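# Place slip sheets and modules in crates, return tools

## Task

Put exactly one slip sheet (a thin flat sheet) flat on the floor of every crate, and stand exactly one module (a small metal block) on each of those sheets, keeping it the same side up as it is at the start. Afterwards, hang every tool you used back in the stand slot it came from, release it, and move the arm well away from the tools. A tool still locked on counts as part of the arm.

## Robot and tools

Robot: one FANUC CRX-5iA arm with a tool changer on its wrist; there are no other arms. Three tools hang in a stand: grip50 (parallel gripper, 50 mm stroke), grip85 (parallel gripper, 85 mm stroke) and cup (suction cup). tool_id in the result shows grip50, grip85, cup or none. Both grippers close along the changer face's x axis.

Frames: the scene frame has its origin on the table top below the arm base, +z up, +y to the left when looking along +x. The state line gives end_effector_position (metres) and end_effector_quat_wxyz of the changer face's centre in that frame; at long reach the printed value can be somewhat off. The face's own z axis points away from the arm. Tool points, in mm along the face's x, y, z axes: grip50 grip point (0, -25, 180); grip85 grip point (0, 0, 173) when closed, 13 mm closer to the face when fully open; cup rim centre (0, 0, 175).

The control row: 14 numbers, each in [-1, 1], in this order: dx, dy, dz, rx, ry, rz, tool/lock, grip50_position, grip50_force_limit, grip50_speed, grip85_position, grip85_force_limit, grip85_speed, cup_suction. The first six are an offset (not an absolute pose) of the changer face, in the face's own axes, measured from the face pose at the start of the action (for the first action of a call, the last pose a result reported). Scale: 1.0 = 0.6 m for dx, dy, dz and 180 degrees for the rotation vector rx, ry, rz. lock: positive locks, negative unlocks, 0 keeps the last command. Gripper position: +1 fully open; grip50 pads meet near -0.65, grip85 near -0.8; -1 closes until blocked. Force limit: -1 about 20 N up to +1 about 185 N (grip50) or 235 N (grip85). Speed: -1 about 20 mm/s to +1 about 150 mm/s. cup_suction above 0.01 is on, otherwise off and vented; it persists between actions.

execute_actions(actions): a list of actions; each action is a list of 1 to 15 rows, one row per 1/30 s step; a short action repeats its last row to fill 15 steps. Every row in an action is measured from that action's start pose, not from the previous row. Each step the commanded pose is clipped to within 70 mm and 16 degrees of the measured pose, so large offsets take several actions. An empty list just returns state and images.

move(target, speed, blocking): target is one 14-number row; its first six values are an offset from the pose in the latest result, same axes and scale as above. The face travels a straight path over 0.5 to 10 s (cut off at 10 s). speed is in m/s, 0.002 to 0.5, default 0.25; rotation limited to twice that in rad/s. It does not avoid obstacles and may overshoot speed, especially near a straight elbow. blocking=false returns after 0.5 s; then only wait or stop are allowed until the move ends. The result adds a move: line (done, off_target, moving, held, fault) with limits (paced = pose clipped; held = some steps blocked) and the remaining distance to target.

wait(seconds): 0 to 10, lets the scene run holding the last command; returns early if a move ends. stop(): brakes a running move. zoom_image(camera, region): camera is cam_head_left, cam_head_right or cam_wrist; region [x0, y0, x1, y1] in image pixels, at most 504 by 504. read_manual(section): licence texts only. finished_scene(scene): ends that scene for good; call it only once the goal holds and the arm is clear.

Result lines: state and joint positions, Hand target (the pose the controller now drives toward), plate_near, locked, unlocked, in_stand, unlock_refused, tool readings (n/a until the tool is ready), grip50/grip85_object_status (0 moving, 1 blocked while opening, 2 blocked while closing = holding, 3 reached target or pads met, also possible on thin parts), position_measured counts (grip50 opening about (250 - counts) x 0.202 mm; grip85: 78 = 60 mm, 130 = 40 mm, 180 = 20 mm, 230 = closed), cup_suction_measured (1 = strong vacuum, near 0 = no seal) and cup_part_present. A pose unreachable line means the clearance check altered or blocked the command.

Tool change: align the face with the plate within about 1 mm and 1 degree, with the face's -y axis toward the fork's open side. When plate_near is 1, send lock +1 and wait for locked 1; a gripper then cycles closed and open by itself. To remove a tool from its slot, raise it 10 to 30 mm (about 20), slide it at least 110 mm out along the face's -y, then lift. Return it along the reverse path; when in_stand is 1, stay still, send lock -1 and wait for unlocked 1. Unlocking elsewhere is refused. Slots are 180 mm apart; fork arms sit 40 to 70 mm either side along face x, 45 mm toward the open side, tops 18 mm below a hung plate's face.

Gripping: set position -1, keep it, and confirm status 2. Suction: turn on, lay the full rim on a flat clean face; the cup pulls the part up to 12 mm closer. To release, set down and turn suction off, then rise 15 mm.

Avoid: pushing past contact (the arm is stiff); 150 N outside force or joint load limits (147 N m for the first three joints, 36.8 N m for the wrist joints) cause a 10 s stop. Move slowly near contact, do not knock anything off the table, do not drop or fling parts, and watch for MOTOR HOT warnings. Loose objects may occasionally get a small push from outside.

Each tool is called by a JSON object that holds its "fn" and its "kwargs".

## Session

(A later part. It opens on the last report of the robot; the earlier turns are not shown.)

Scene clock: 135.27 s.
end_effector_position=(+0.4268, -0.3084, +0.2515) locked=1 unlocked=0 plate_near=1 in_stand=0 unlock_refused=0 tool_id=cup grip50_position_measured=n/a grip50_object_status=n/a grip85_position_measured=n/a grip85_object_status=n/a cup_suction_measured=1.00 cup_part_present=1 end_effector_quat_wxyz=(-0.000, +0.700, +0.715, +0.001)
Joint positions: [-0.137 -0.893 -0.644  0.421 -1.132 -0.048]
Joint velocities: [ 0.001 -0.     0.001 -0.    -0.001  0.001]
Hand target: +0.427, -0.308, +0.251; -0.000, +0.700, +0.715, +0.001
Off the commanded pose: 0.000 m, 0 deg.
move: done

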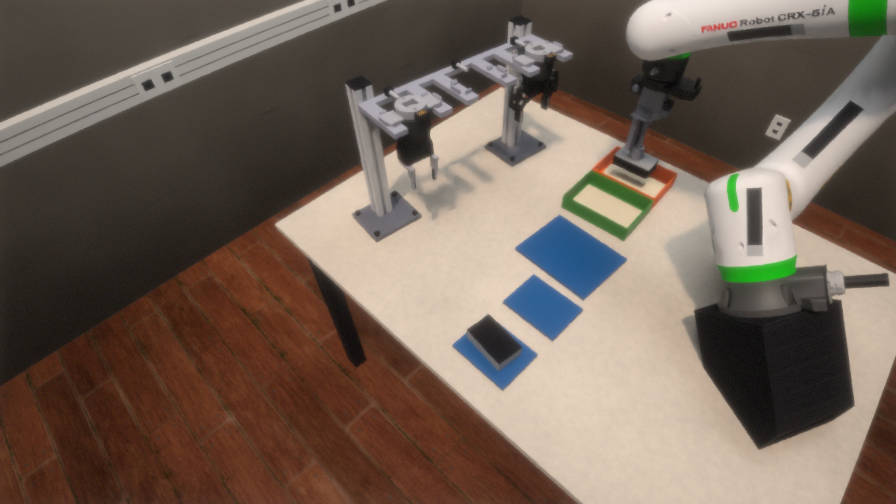

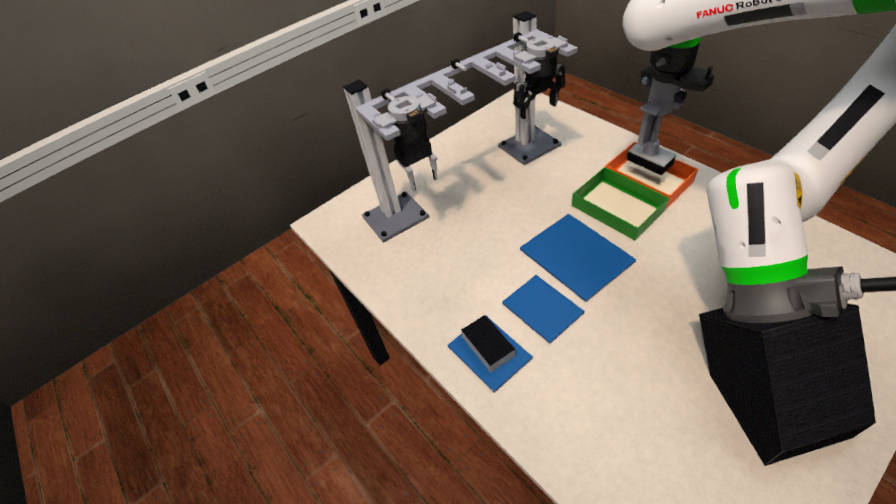

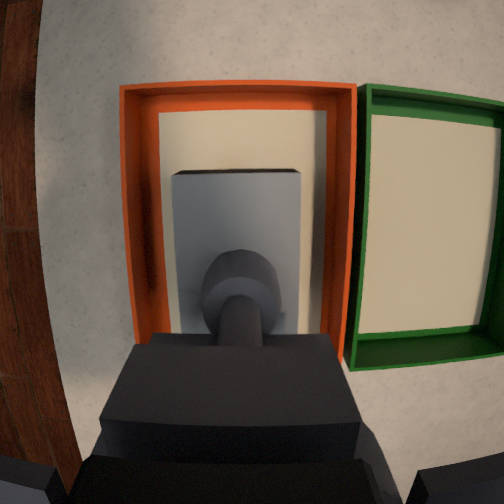

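{"fn": "move", "kwargs": {"target": [0,0,0.0725,0,0,0,0,0,0,0,1,0,0,1], "speed": 0.022}}

{"fn": "execute_actions", "kwargs": {"actions": [[[0,0,0,0,0,0,0,0,0,0,1,0,0,0]]]}}

{"fn": "move", "kwargs": {"target": [0,0,-0.04,0,0,0,0,0,0,0,1,0,0,0], "speed": 0.05}}

{"fn": "move", "kwargs": {"target": [0,0.11,-0.02,0,0,0,0,0,0,0,1,0,0,0], "speed": 0.08}}

{"fn": "move", "kwargs": {"target": [0.8,0,0,0,0,0,0,0,0,0,1,0,0,0], "speed": 0.13}}

{"fn": "move", "kwargs": {"target": [0.25,-0.24,0,0,0,0.07,0,0,0,0,1,0,0,0], "speed": 0.13}}

Scene clock: 143.97 s.
end_effector_position=(+0.4271, -0.3082, +0.2080) locked=1 unlocked=0 plate_near=1 in_stand=0 unlock_refused=0 tool_id=cup grip50_position_measured=n/a grip50_object_status=n/a grip85_position_measured=n/a grip85_object_status=n/a cup_suction_measured=1.00 cup_part_present=1 end_effector_quat_wxyz=(-0.000, +0.699, +0.715, +0.001)
Joint positions: [-0.249 -0.804 -0.679  0.369 -0.975  0.014]
Joint velocities: [-0.002 -0.    -0.     0.     0.001  0.   ]
Hand target: +0.427, -0.308, +0.208; -0.000, +0.699, +0.715, +0.001
Off the commanded pose: 0.000 m, 0 deg.
move: done

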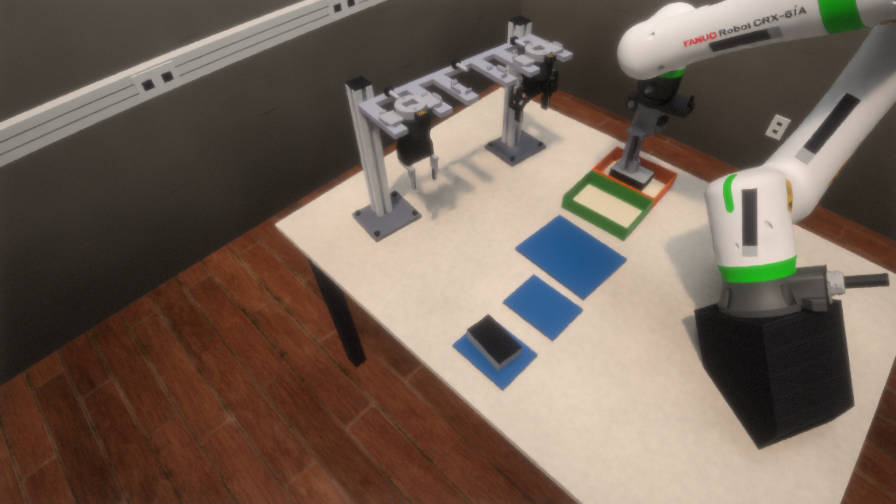

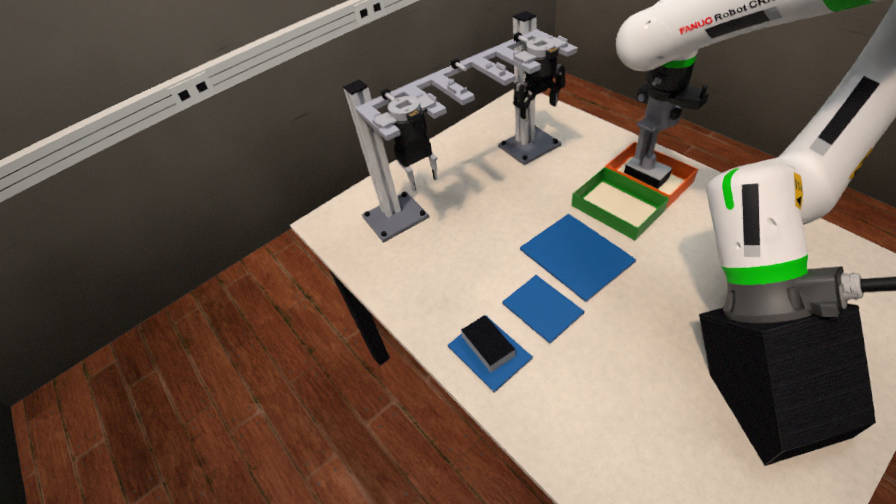

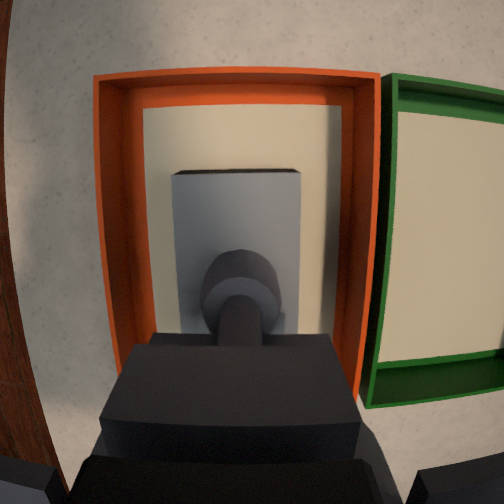

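Scene clock: 144.47 s.
end_effector_position=(+0.4271, -0.3082, +0.2080) locked=1 unlocked=0 plate_near=1 in_stand=0 unlock_refused=0 tool_id=cup grip50_position_measured=n/a grip50_object_status=n/a grip85_position_measured=n/a grip85_object_status=n/a cup_suction_measured=0.01 cup_part_present=0 end_effector_quat_wxyz=(-0.000, +0.699, +0.715, +0.001)
Joint positions: [-0.249 -0.804 -0.679  0.369 -0.975  0.014]
Joint velocities: [-0.    -0.001  0.001  0.    -0.001 -0.   ]
Hand target: +0.427, -0.308, +0.208; -0.000, +0.699, +0.715, +0.001
Off the commanded pose: 0.000 m, 0 deg.

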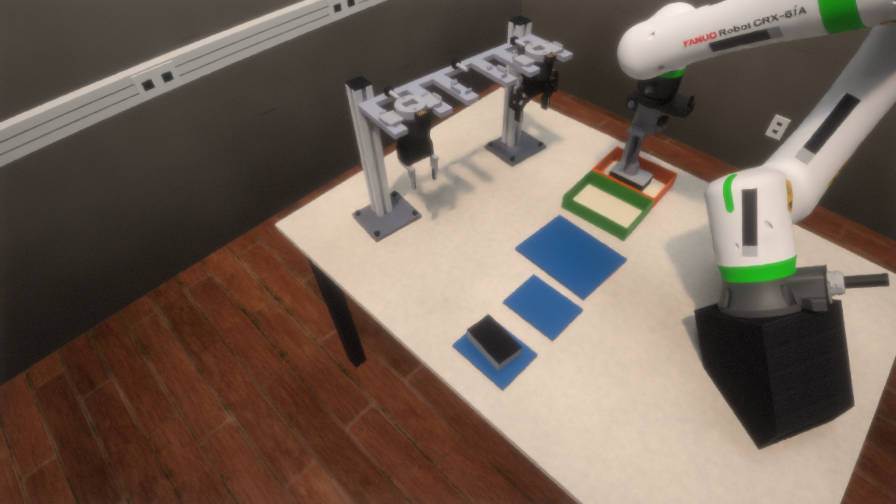

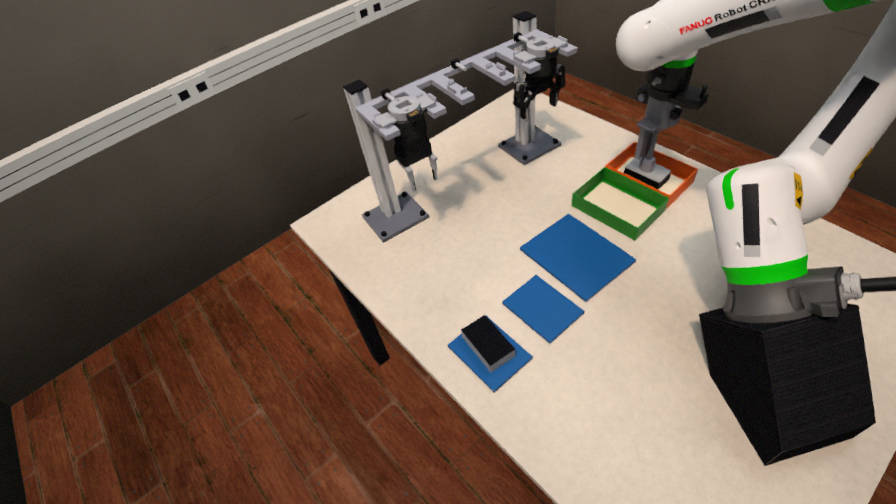

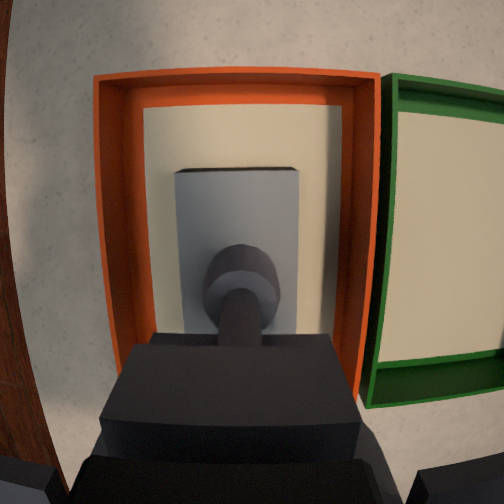

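Scene clock: 145.20 s.
end_effector_position=(+0.4270, -0.3083, +0.2320) locked=1 unlocked=0 plate_near=1 in_stand=0 unlock_refused=0 tool_id=cup grip50_position_measured=n/a grip50_object_status=n/a grip85_position_measured=n/a grip85_object_status=n/a cup_suction_measured=0.01 cup_part_present=0 end_effector_quat_wxyz=(-0.000, +0.699, +0.715, +0.001)
Joint positions: [-0.194 -0.854 -0.66   0.393 -1.059 -0.015]
Joint velocities: [ 0.003 -0.    -0.001  0.001  0.001 -0.002]
Hand target: +0.427, -0.308, +0.232; -0.000, +0.699, +0.715, +0.001
Off the commanded pose: 0.000 m, 0 deg.
move: done

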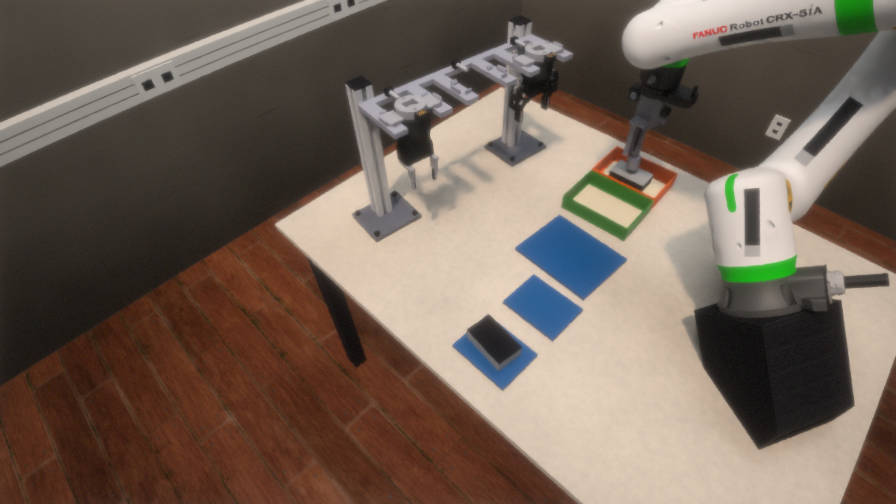

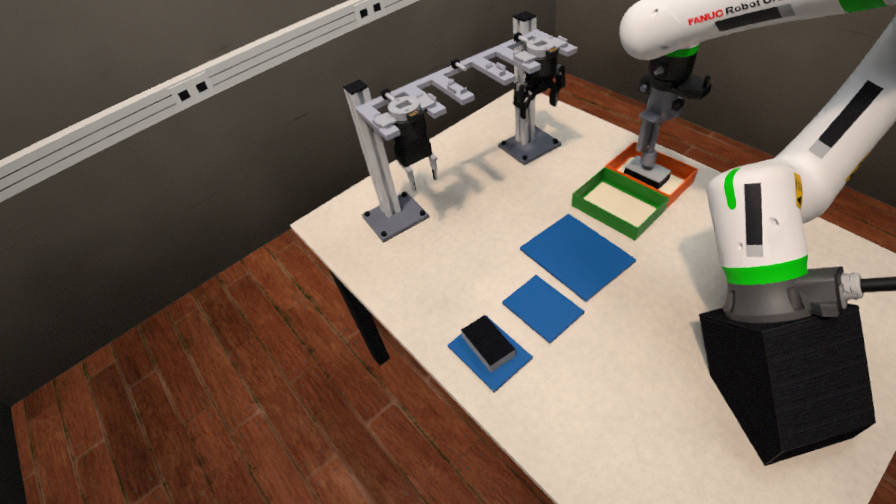

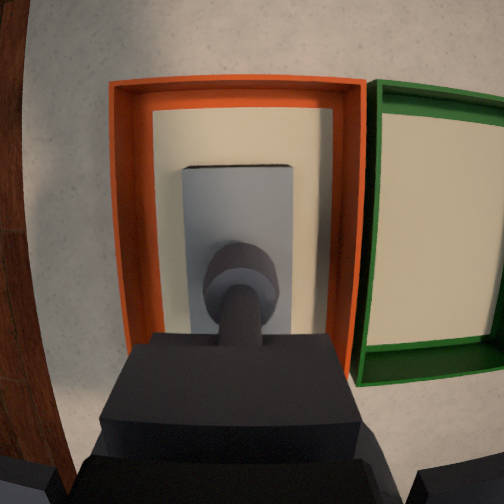

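Scene clock: 146.37 s.
end_effector_position=(+0.4929, -0.3069, +0.2442) locked=1 unlocked=0 plate_near=1 in_stand=0 unlock_refused=0 tool_id=cup grip50_position_measured=n/a grip50_object_status=n/a grip85_position_measured=n/a grip85_object_status=n/a cup_suction_measured=0.01 cup_part_present=0 end_effector_quat_wxyz=(-0.000, +0.700, +0.715, +0.001)
Joint positions: [-0.106 -0.728 -0.519  0.45  -1.108 -0.099]
Joint velocities: [ 0.002 -0.     0.001 -0.    -0.001 -0.   ]
Hand target: +0.493, -0.307, +0.244; -0.000, +0.700, +0.715, +0.001
Off the commanded pose: 0.000 m, 0 deg.
move: done

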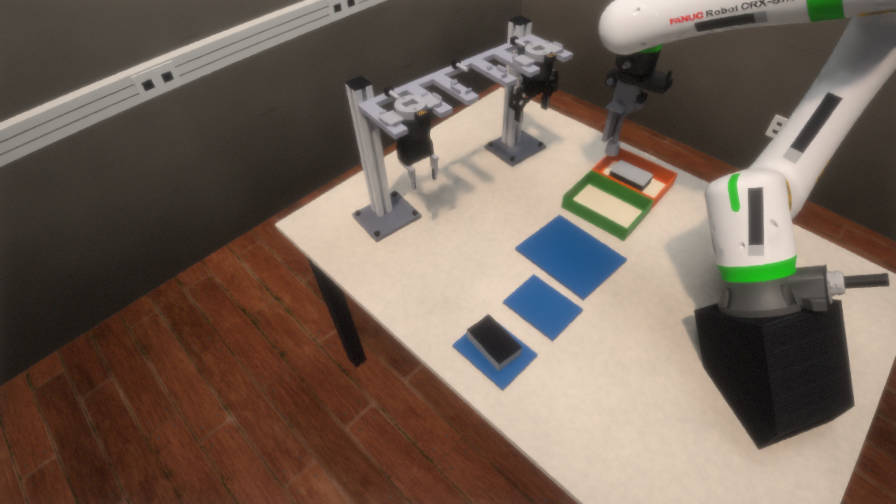

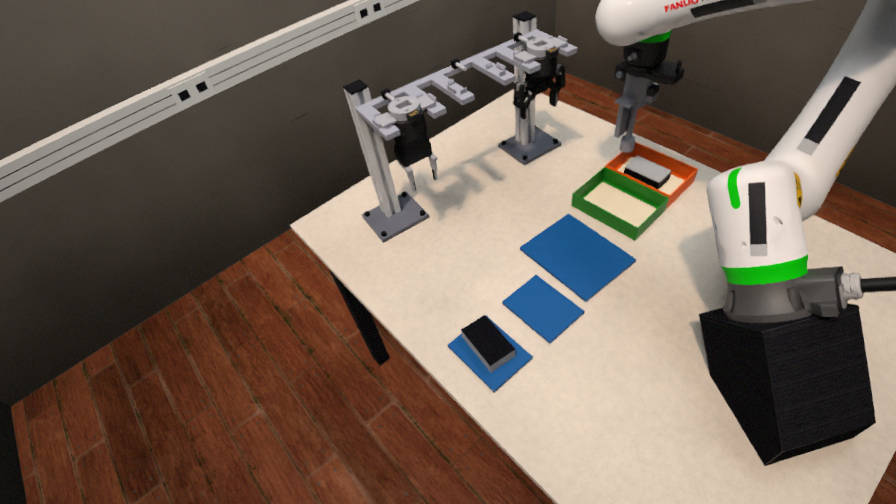

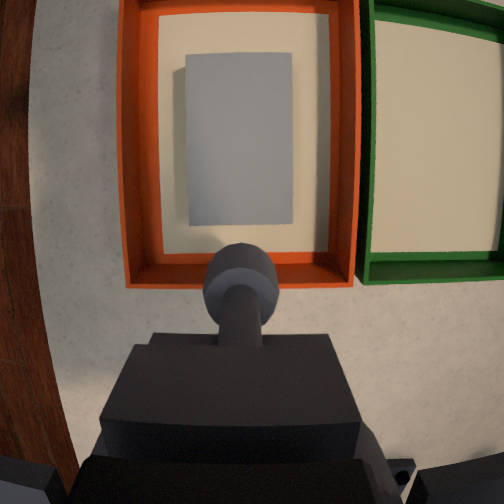

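Scene clock: 150.43 s.
end_effector_position=(+0.4827, +0.1729, +0.2457) locked=1 unlocked=0 plate_near=1 in_stand=0 unlock_refused=0 tool_id=cup grip50_position_measured=n/a grip50_object_status=n/a grip85_position_measured=n/a grip85_object_status=n/a cup_suction_measured=0.01 cup_part_present=0 end_effector_quat_wxyz=(+0.000, +0.700, +0.714, +0.002)
Joint positions: [ 1.11  -0.103 -0.625  0.803 -1.355 -1.56 ]
Joint velocities: [-0.003  0.    -0.001  0.     0.001 -0.001]
Hand target: +0.483, +0.173, +0.246; +0.000, +0.700, +0.714, +0.002
Off the commanded pose: 0.001 m, 0 deg.
move: done

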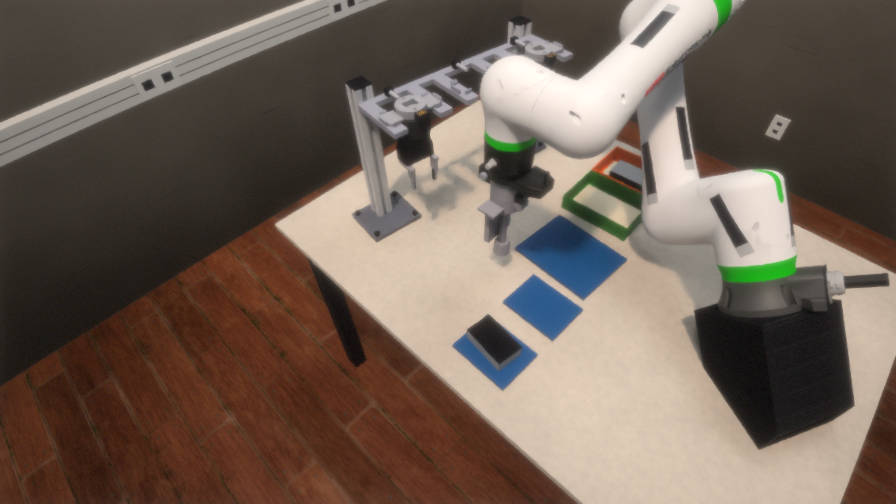

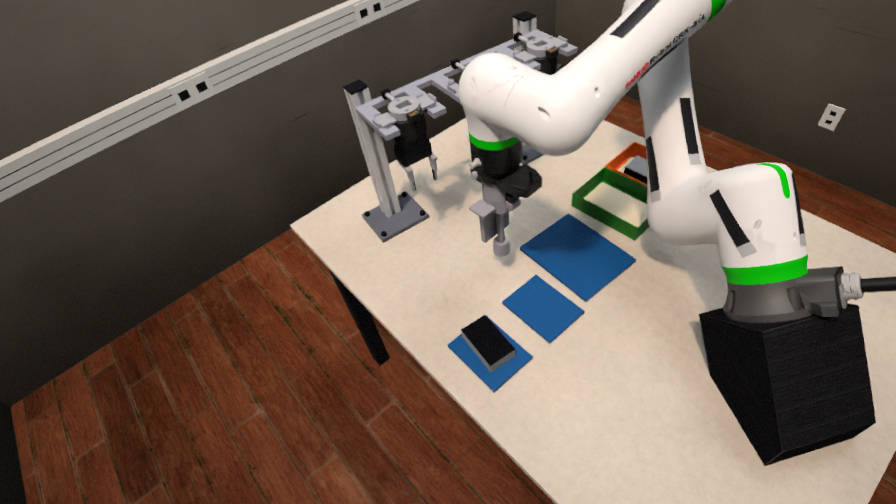

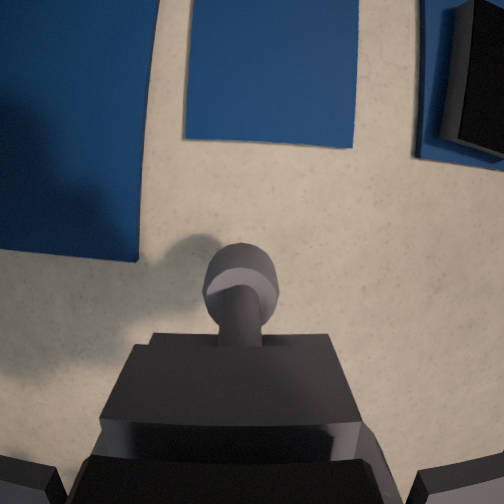

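Scene clock: 152.37 s.
end_effector_position=(+0.3353, +0.3201, +0.2462) locked=1 unlocked=0 plate_near=1 in_stand=0 unlock_refused=0 tool_id=cup grip50_position_measured=n/a grip50_object_status=n/a grip85_position_measured=n/a grip85_object_status=n/a cup_suction_measured=0.01 cup_part_present=0 end_effector_quat_wxyz=(-0.000, +0.774, +0.633, +0.003)
Joint positions: [ 1.397  0.255 -0.593  0.721 -1.273 -2.178]
Joint velocities: [ 0.     0.001 -0.001 -0.    -0.     0.   ]
Hand target: +0.335, +0.320, +0.246; -0.000, +0.774, +0.633, +0.003
Off the commanded pose: 0.001 m, 0 deg.
move: done

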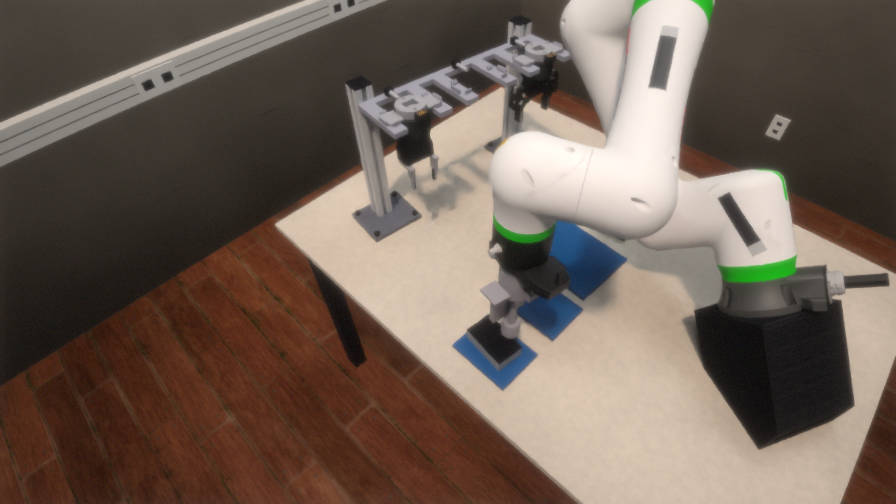

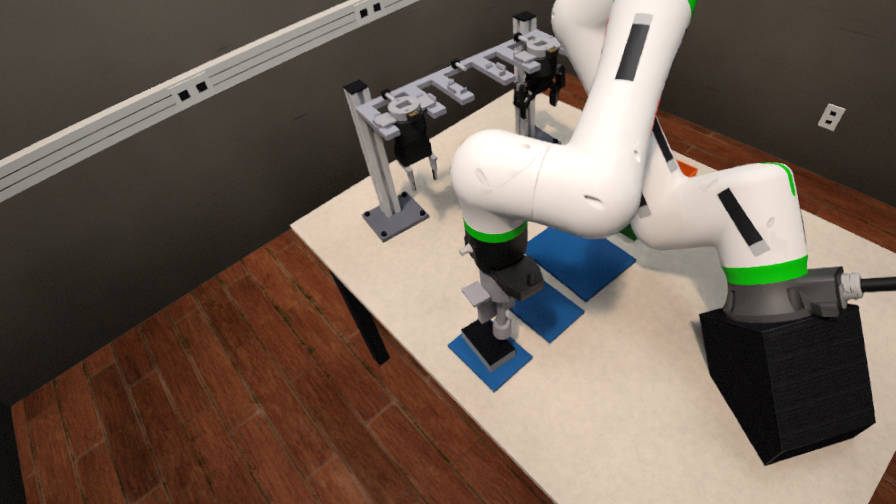

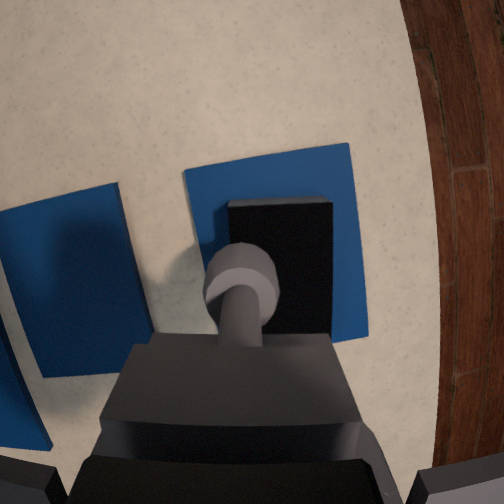

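{"fn": "move", "kwargs": {"target": [0.038,0.032,0.025,0,0,0,0,0,0,0,1,0,0,0], "speed": 0.06}}

{"fn": "move", "kwargs": {"target": [0,0,0.034,0,0,0,0,0,0,0,1,0,0,1], "speed": 0.02}}

Scene clock: 156.90 s.
end_effector_position=(+0.3587, +0.3387, +0.2314) locked=1 unlocked=0 plate_near=1 in_stand=0 unlock_refused=0 tool_id=cup grip50_position_measured=n/a grip50_object_status=n/a grip85_position_measured=n/a grip85_object_status=n/a cup_suction_measured=0.01 cup_part_present=0 end_effector_quat_wxyz=(-0.000, +0.774, +0.633, +0.003)
Joint positions: [ 1.327  0.305 -0.541  0.762 -1.243 -2.14 ]
Joint velocities: [ 0.001  0.     0.    -0.     0.     0.   ]
Hand target: +0.359, +0.339, +0.231; -0.000, +0.774, +0.633, +0.003
Off the commanded pose: 0.000 m, 0 deg.
move: done

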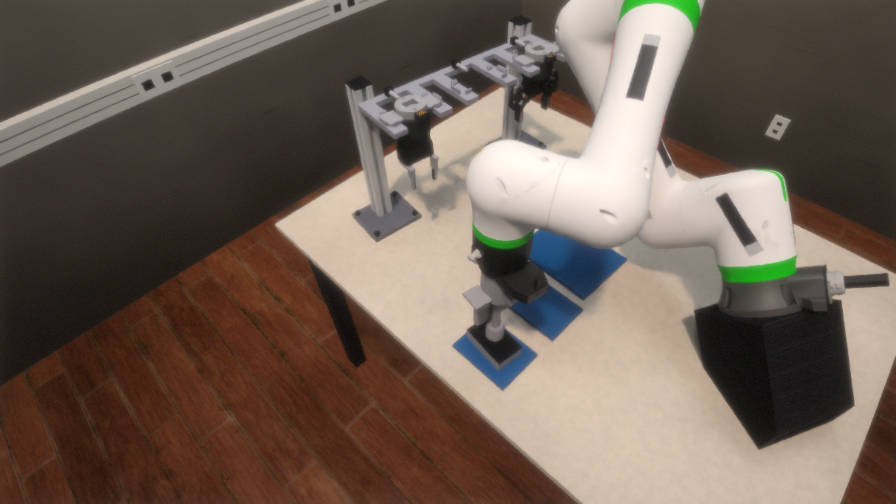

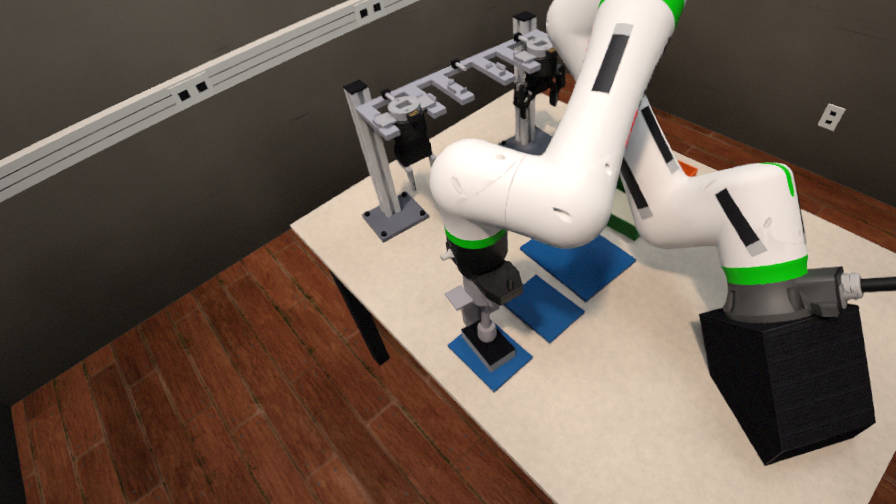

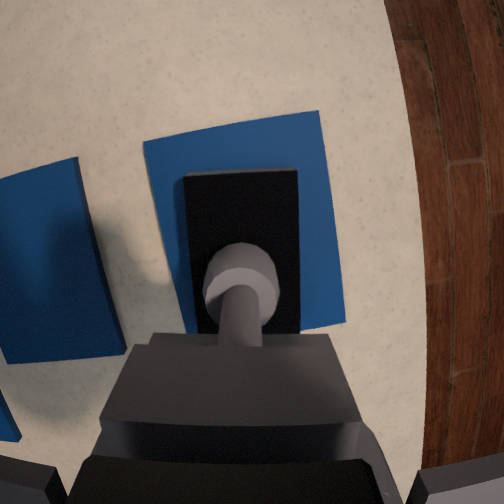

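Scene clock: 158.13 s.
end_effector_position=(+0.3587, +0.3389, +0.2110) locked=1 unlocked=0 plate_near=1 in_stand=0 unlock_refused=0 tool_id=cup grip50_position_measured=n/a grip50_object_status=n/a grip85_position_measured=n/a grip85_object_status=n/a cup_suction_measured=1.00 cup_part_present=1 end_effector_quat_wxyz=(-0.000, +0.774, +0.633, +0.003)
Joint positions: [ 1.293  0.32  -0.566  0.793 -1.198 -2.154]
Joint velocities: [-0.001 -0.    -0.001  0.     0.001 -0.   ]
Hand target: +0.359, +0.339, +0.211; -0.000, +0.774, +0.633, +0.003
Off the commanded pose: 0.000 m, 0 deg.
move: done

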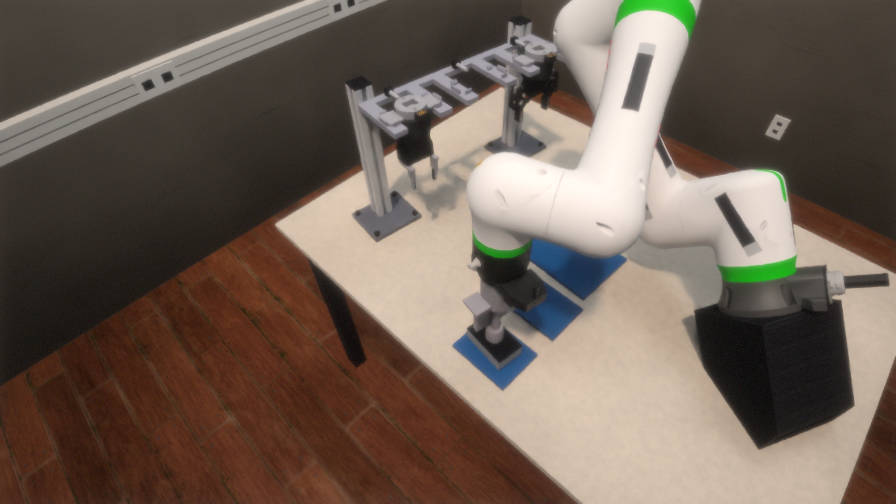

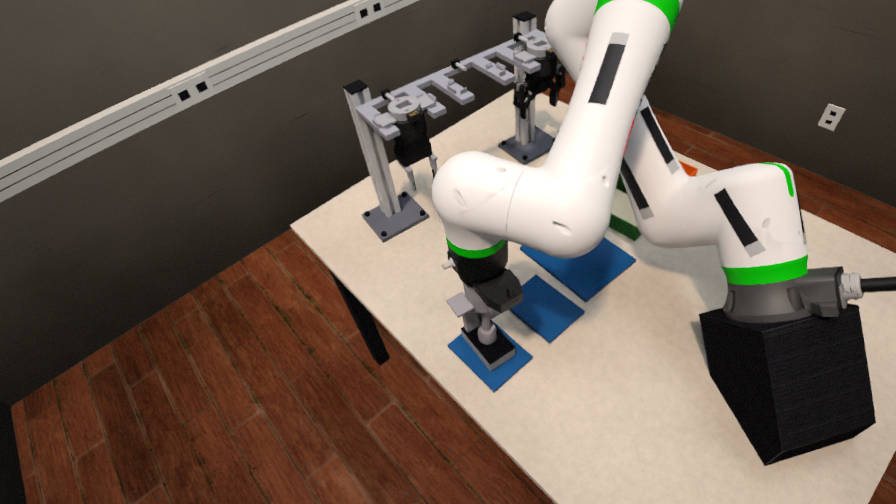

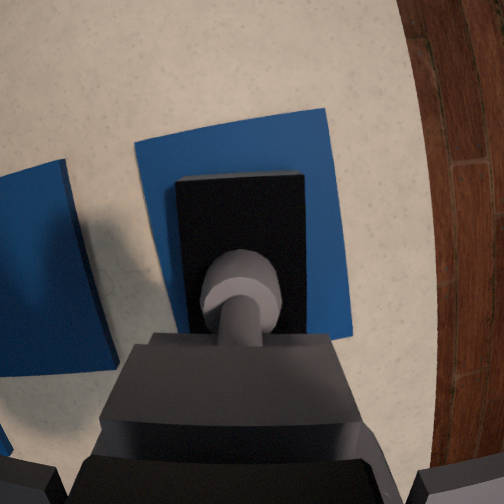

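{"fn": "move", "kwargs": {"target": [0,0,-0.06,0,0,0,0,0,0,0,1,0,0,1], "speed": 0.05}}

{"fn": "move", "kwargs": {"target": [-0.783,0.381,0,0,0,-0.058,0,0,0,0,1,0,0,1], "speed": 0.11}}

{"fn": "move", "kwargs": {"target": [-0.003,-0.105,0.005,0,0,0,0,0,0,0,1,0,0,1], "speed": 0.04}}

{"fn": "move", "kwargs": {"target": [0,0,0.066,0,0,0,0,0,0,0,1,0,0,1], "speed": 0.02}}

Scene clock: 162.37 s.
end_effector_position=(+0.3586, +0.3386, +0.2470) locked=1 unlocked=0 plate_near=1 in_stand=0 unlock_refused=0 tool_id=cup grip50_position_measured=n/a grip50_object_status=n/a grip85_position_measured=n/a grip85_object_status=n/a cup_suction_measured=1.00 cup_part_present=1 end_effector_quat_wxyz=(-0.000, +0.774, +0.633, +0.003)
Joint positions: [ 1.352  0.294 -0.521  0.74  -1.277 -2.131]
Joint velocities: [-0.    -0.     0.     0.001 -0.001 -0.001]
Hand target: +0.359, +0.339, +0.247; -0.000, +0.774, +0.633, +0.003
Off the commanded pose: 0.000 m, 0 deg.
move: done

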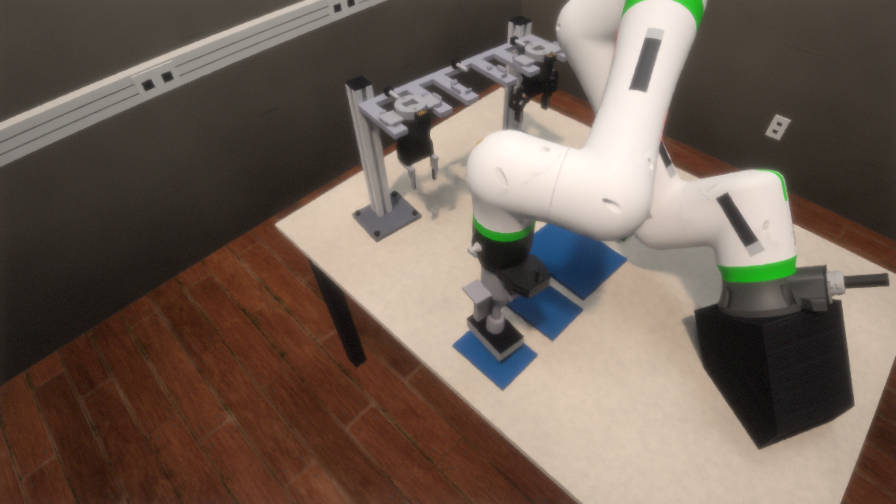

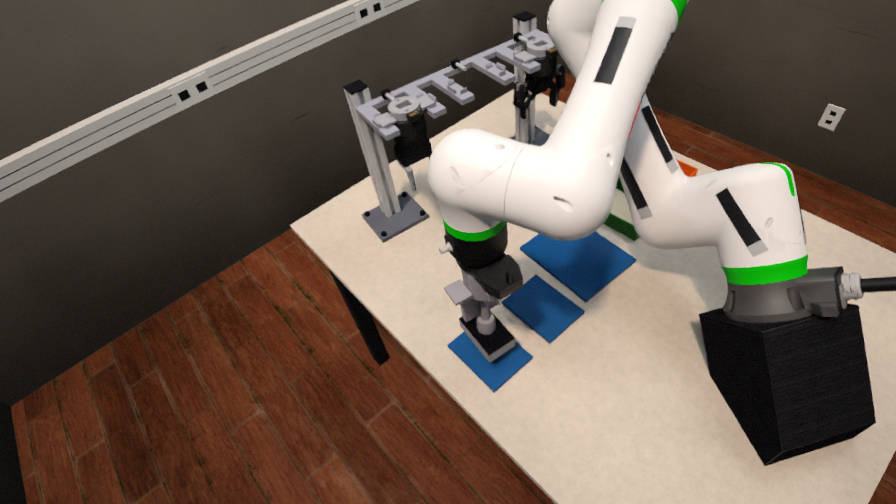

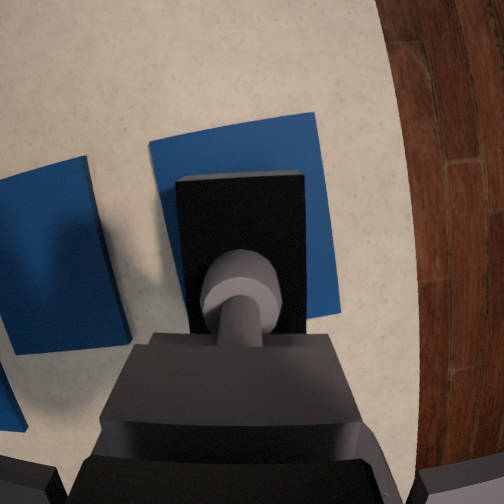

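Scene clock: 167.50 s.
end_effector_position=(+0.4902, -0.1677, +0.2449) locked=1 unlocked=0 plate_near=1 in_stand=0 unlock_refused=0 tool_id=cup grip50_position_measured=n/a grip50_object_status=n/a grip85_position_measured=n/a grip85_object_status=n/a cup_suction_measured=1.00 cup_part_present=1 end_effector_quat_wxyz=(+0.000, +0.713, +0.701, +0.002)
Joint positions: [ 0.584 -0.802 -0.745  0.769 -1.39  -0.816]
Joint velocities: [ 0.     0.     0.001 -0.     0.001  0.001]
Hand target: +0.490, -0.168, +0.245; +0.000, +0.713, +0.701, +0.002
Off the commanded pose: 0.001 m, 0 deg.
move: done

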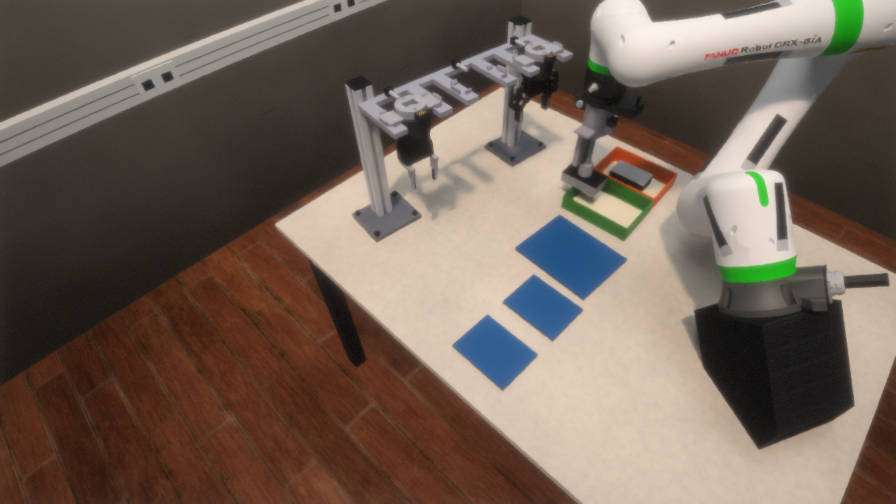

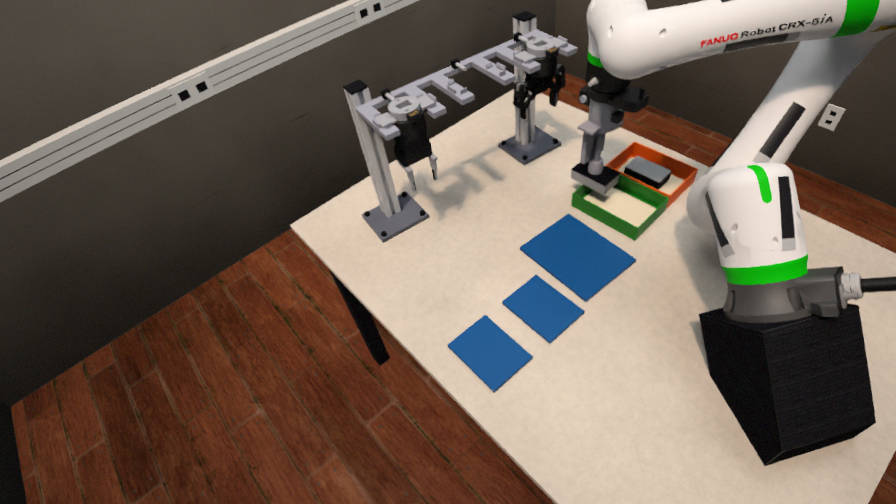

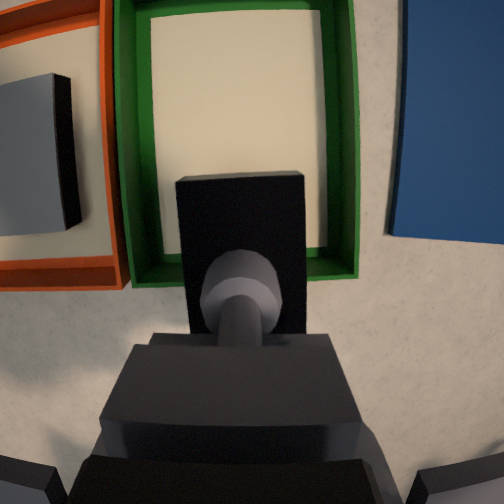

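Scene clock: 169.37 s.
end_effector_position=(+0.4272, -0.1687, +0.2415) locked=1 unlocked=0 plate_near=1 in_stand=0 unlock_refused=0 tool_id=cup grip50_position_measured=n/a grip50_object_status=n/a grip85_position_measured=n/a grip85_object_status=n/a cup_suction_measured=1.00 cup_part_present=1 end_effector_quat_wxyz=(-0.000, +0.714, +0.701, +0.002)
Joint positions: [ 0.854 -1.019 -0.901  0.802 -1.624 -0.963]
Joint velocities: [ 0.003 -0.001 -0.     0.001 -0.005 -0.002]
Hand target: +0.427, -0.169, +0.241; -0.000, +0.714, +0.701, +0.002
Off the commanded pose: 0.000 m, 0 deg.
move: done

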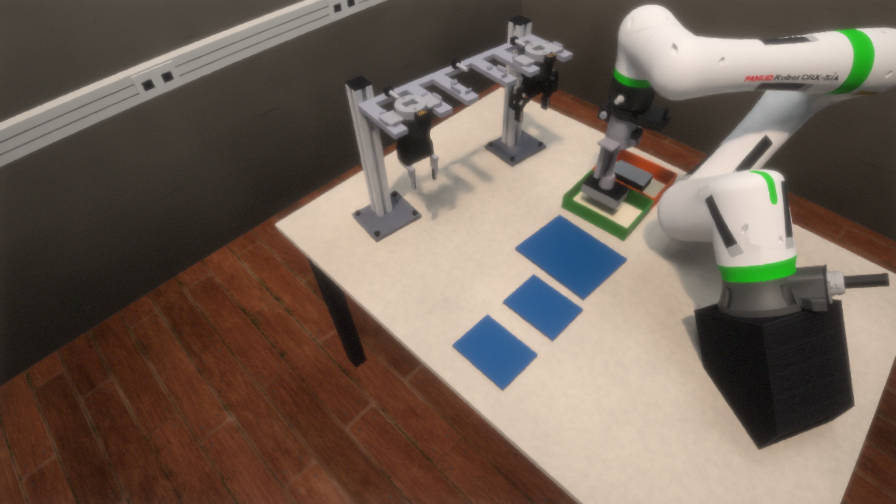

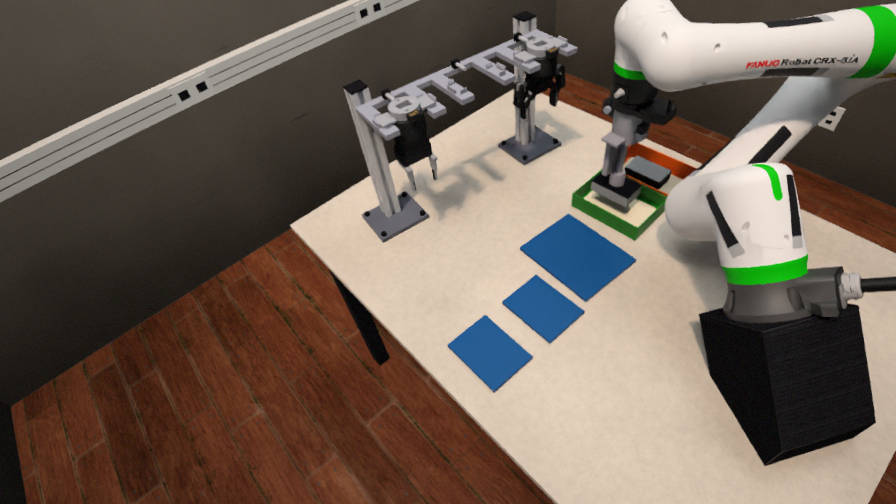

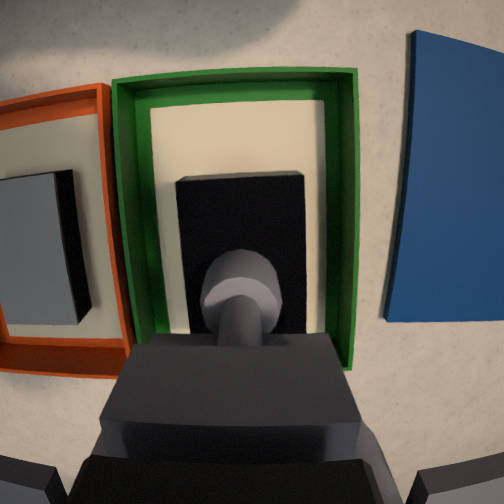

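Scene clock: 171.57 s.
end_effector_position=(+0.4273, -0.1684, +0.2021) locked=1 unlocked=0 plate_near=1 in_stand=0 unlock_refused=0 tool_id=cup grip50_position_measured=n/a grip50_object_status=n/a grip85_position_measured=n/a grip85_object_status=n/a cup_suction_measured=1.00 cup_part_present=1 end_effector_quat_wxyz=(+0.000, +0.713, +0.701, +0.002)
Joint positions: [ 0.553 -0.937 -0.943  0.774 -1.324 -0.838]
Joint velocities: [-0.003 -0.    -0.001 -0.001  0.001  0.001]
Hand target: +0.427, -0.168, +0.202; +0.000, +0.713, +0.701, +0.002
Off the commanded pose: 0.000 m, 0 deg.
move: done

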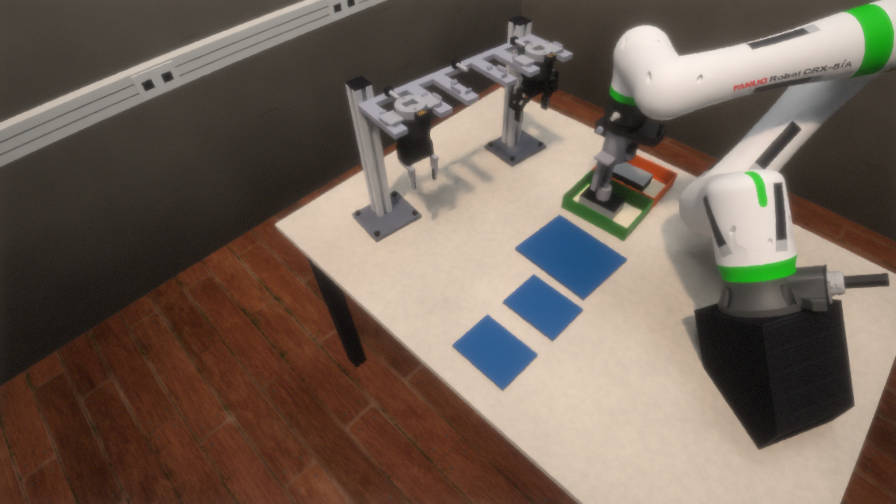

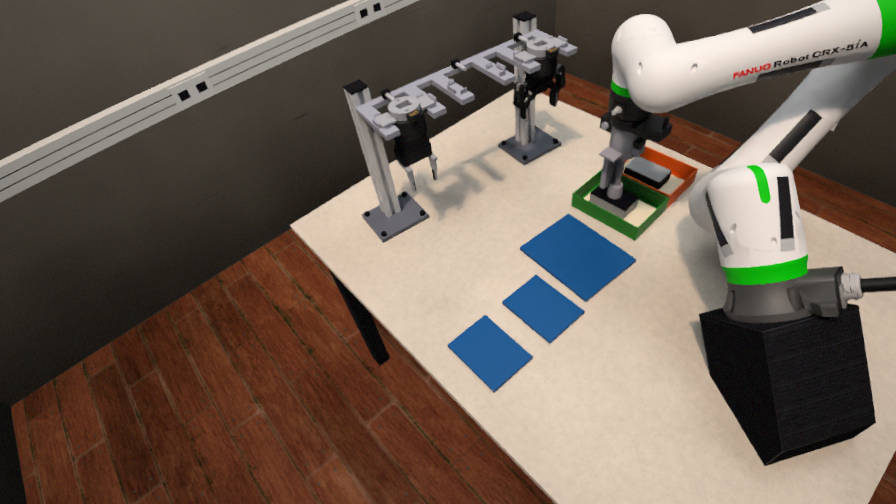

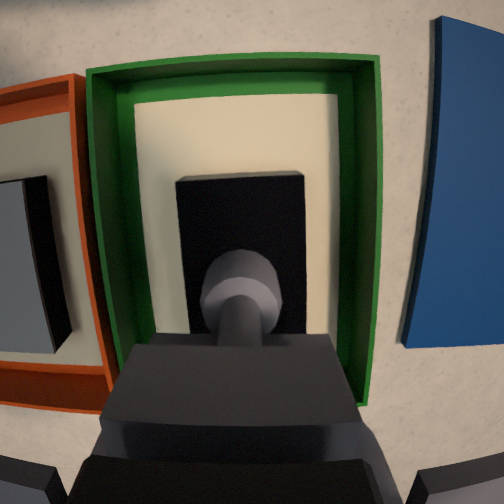

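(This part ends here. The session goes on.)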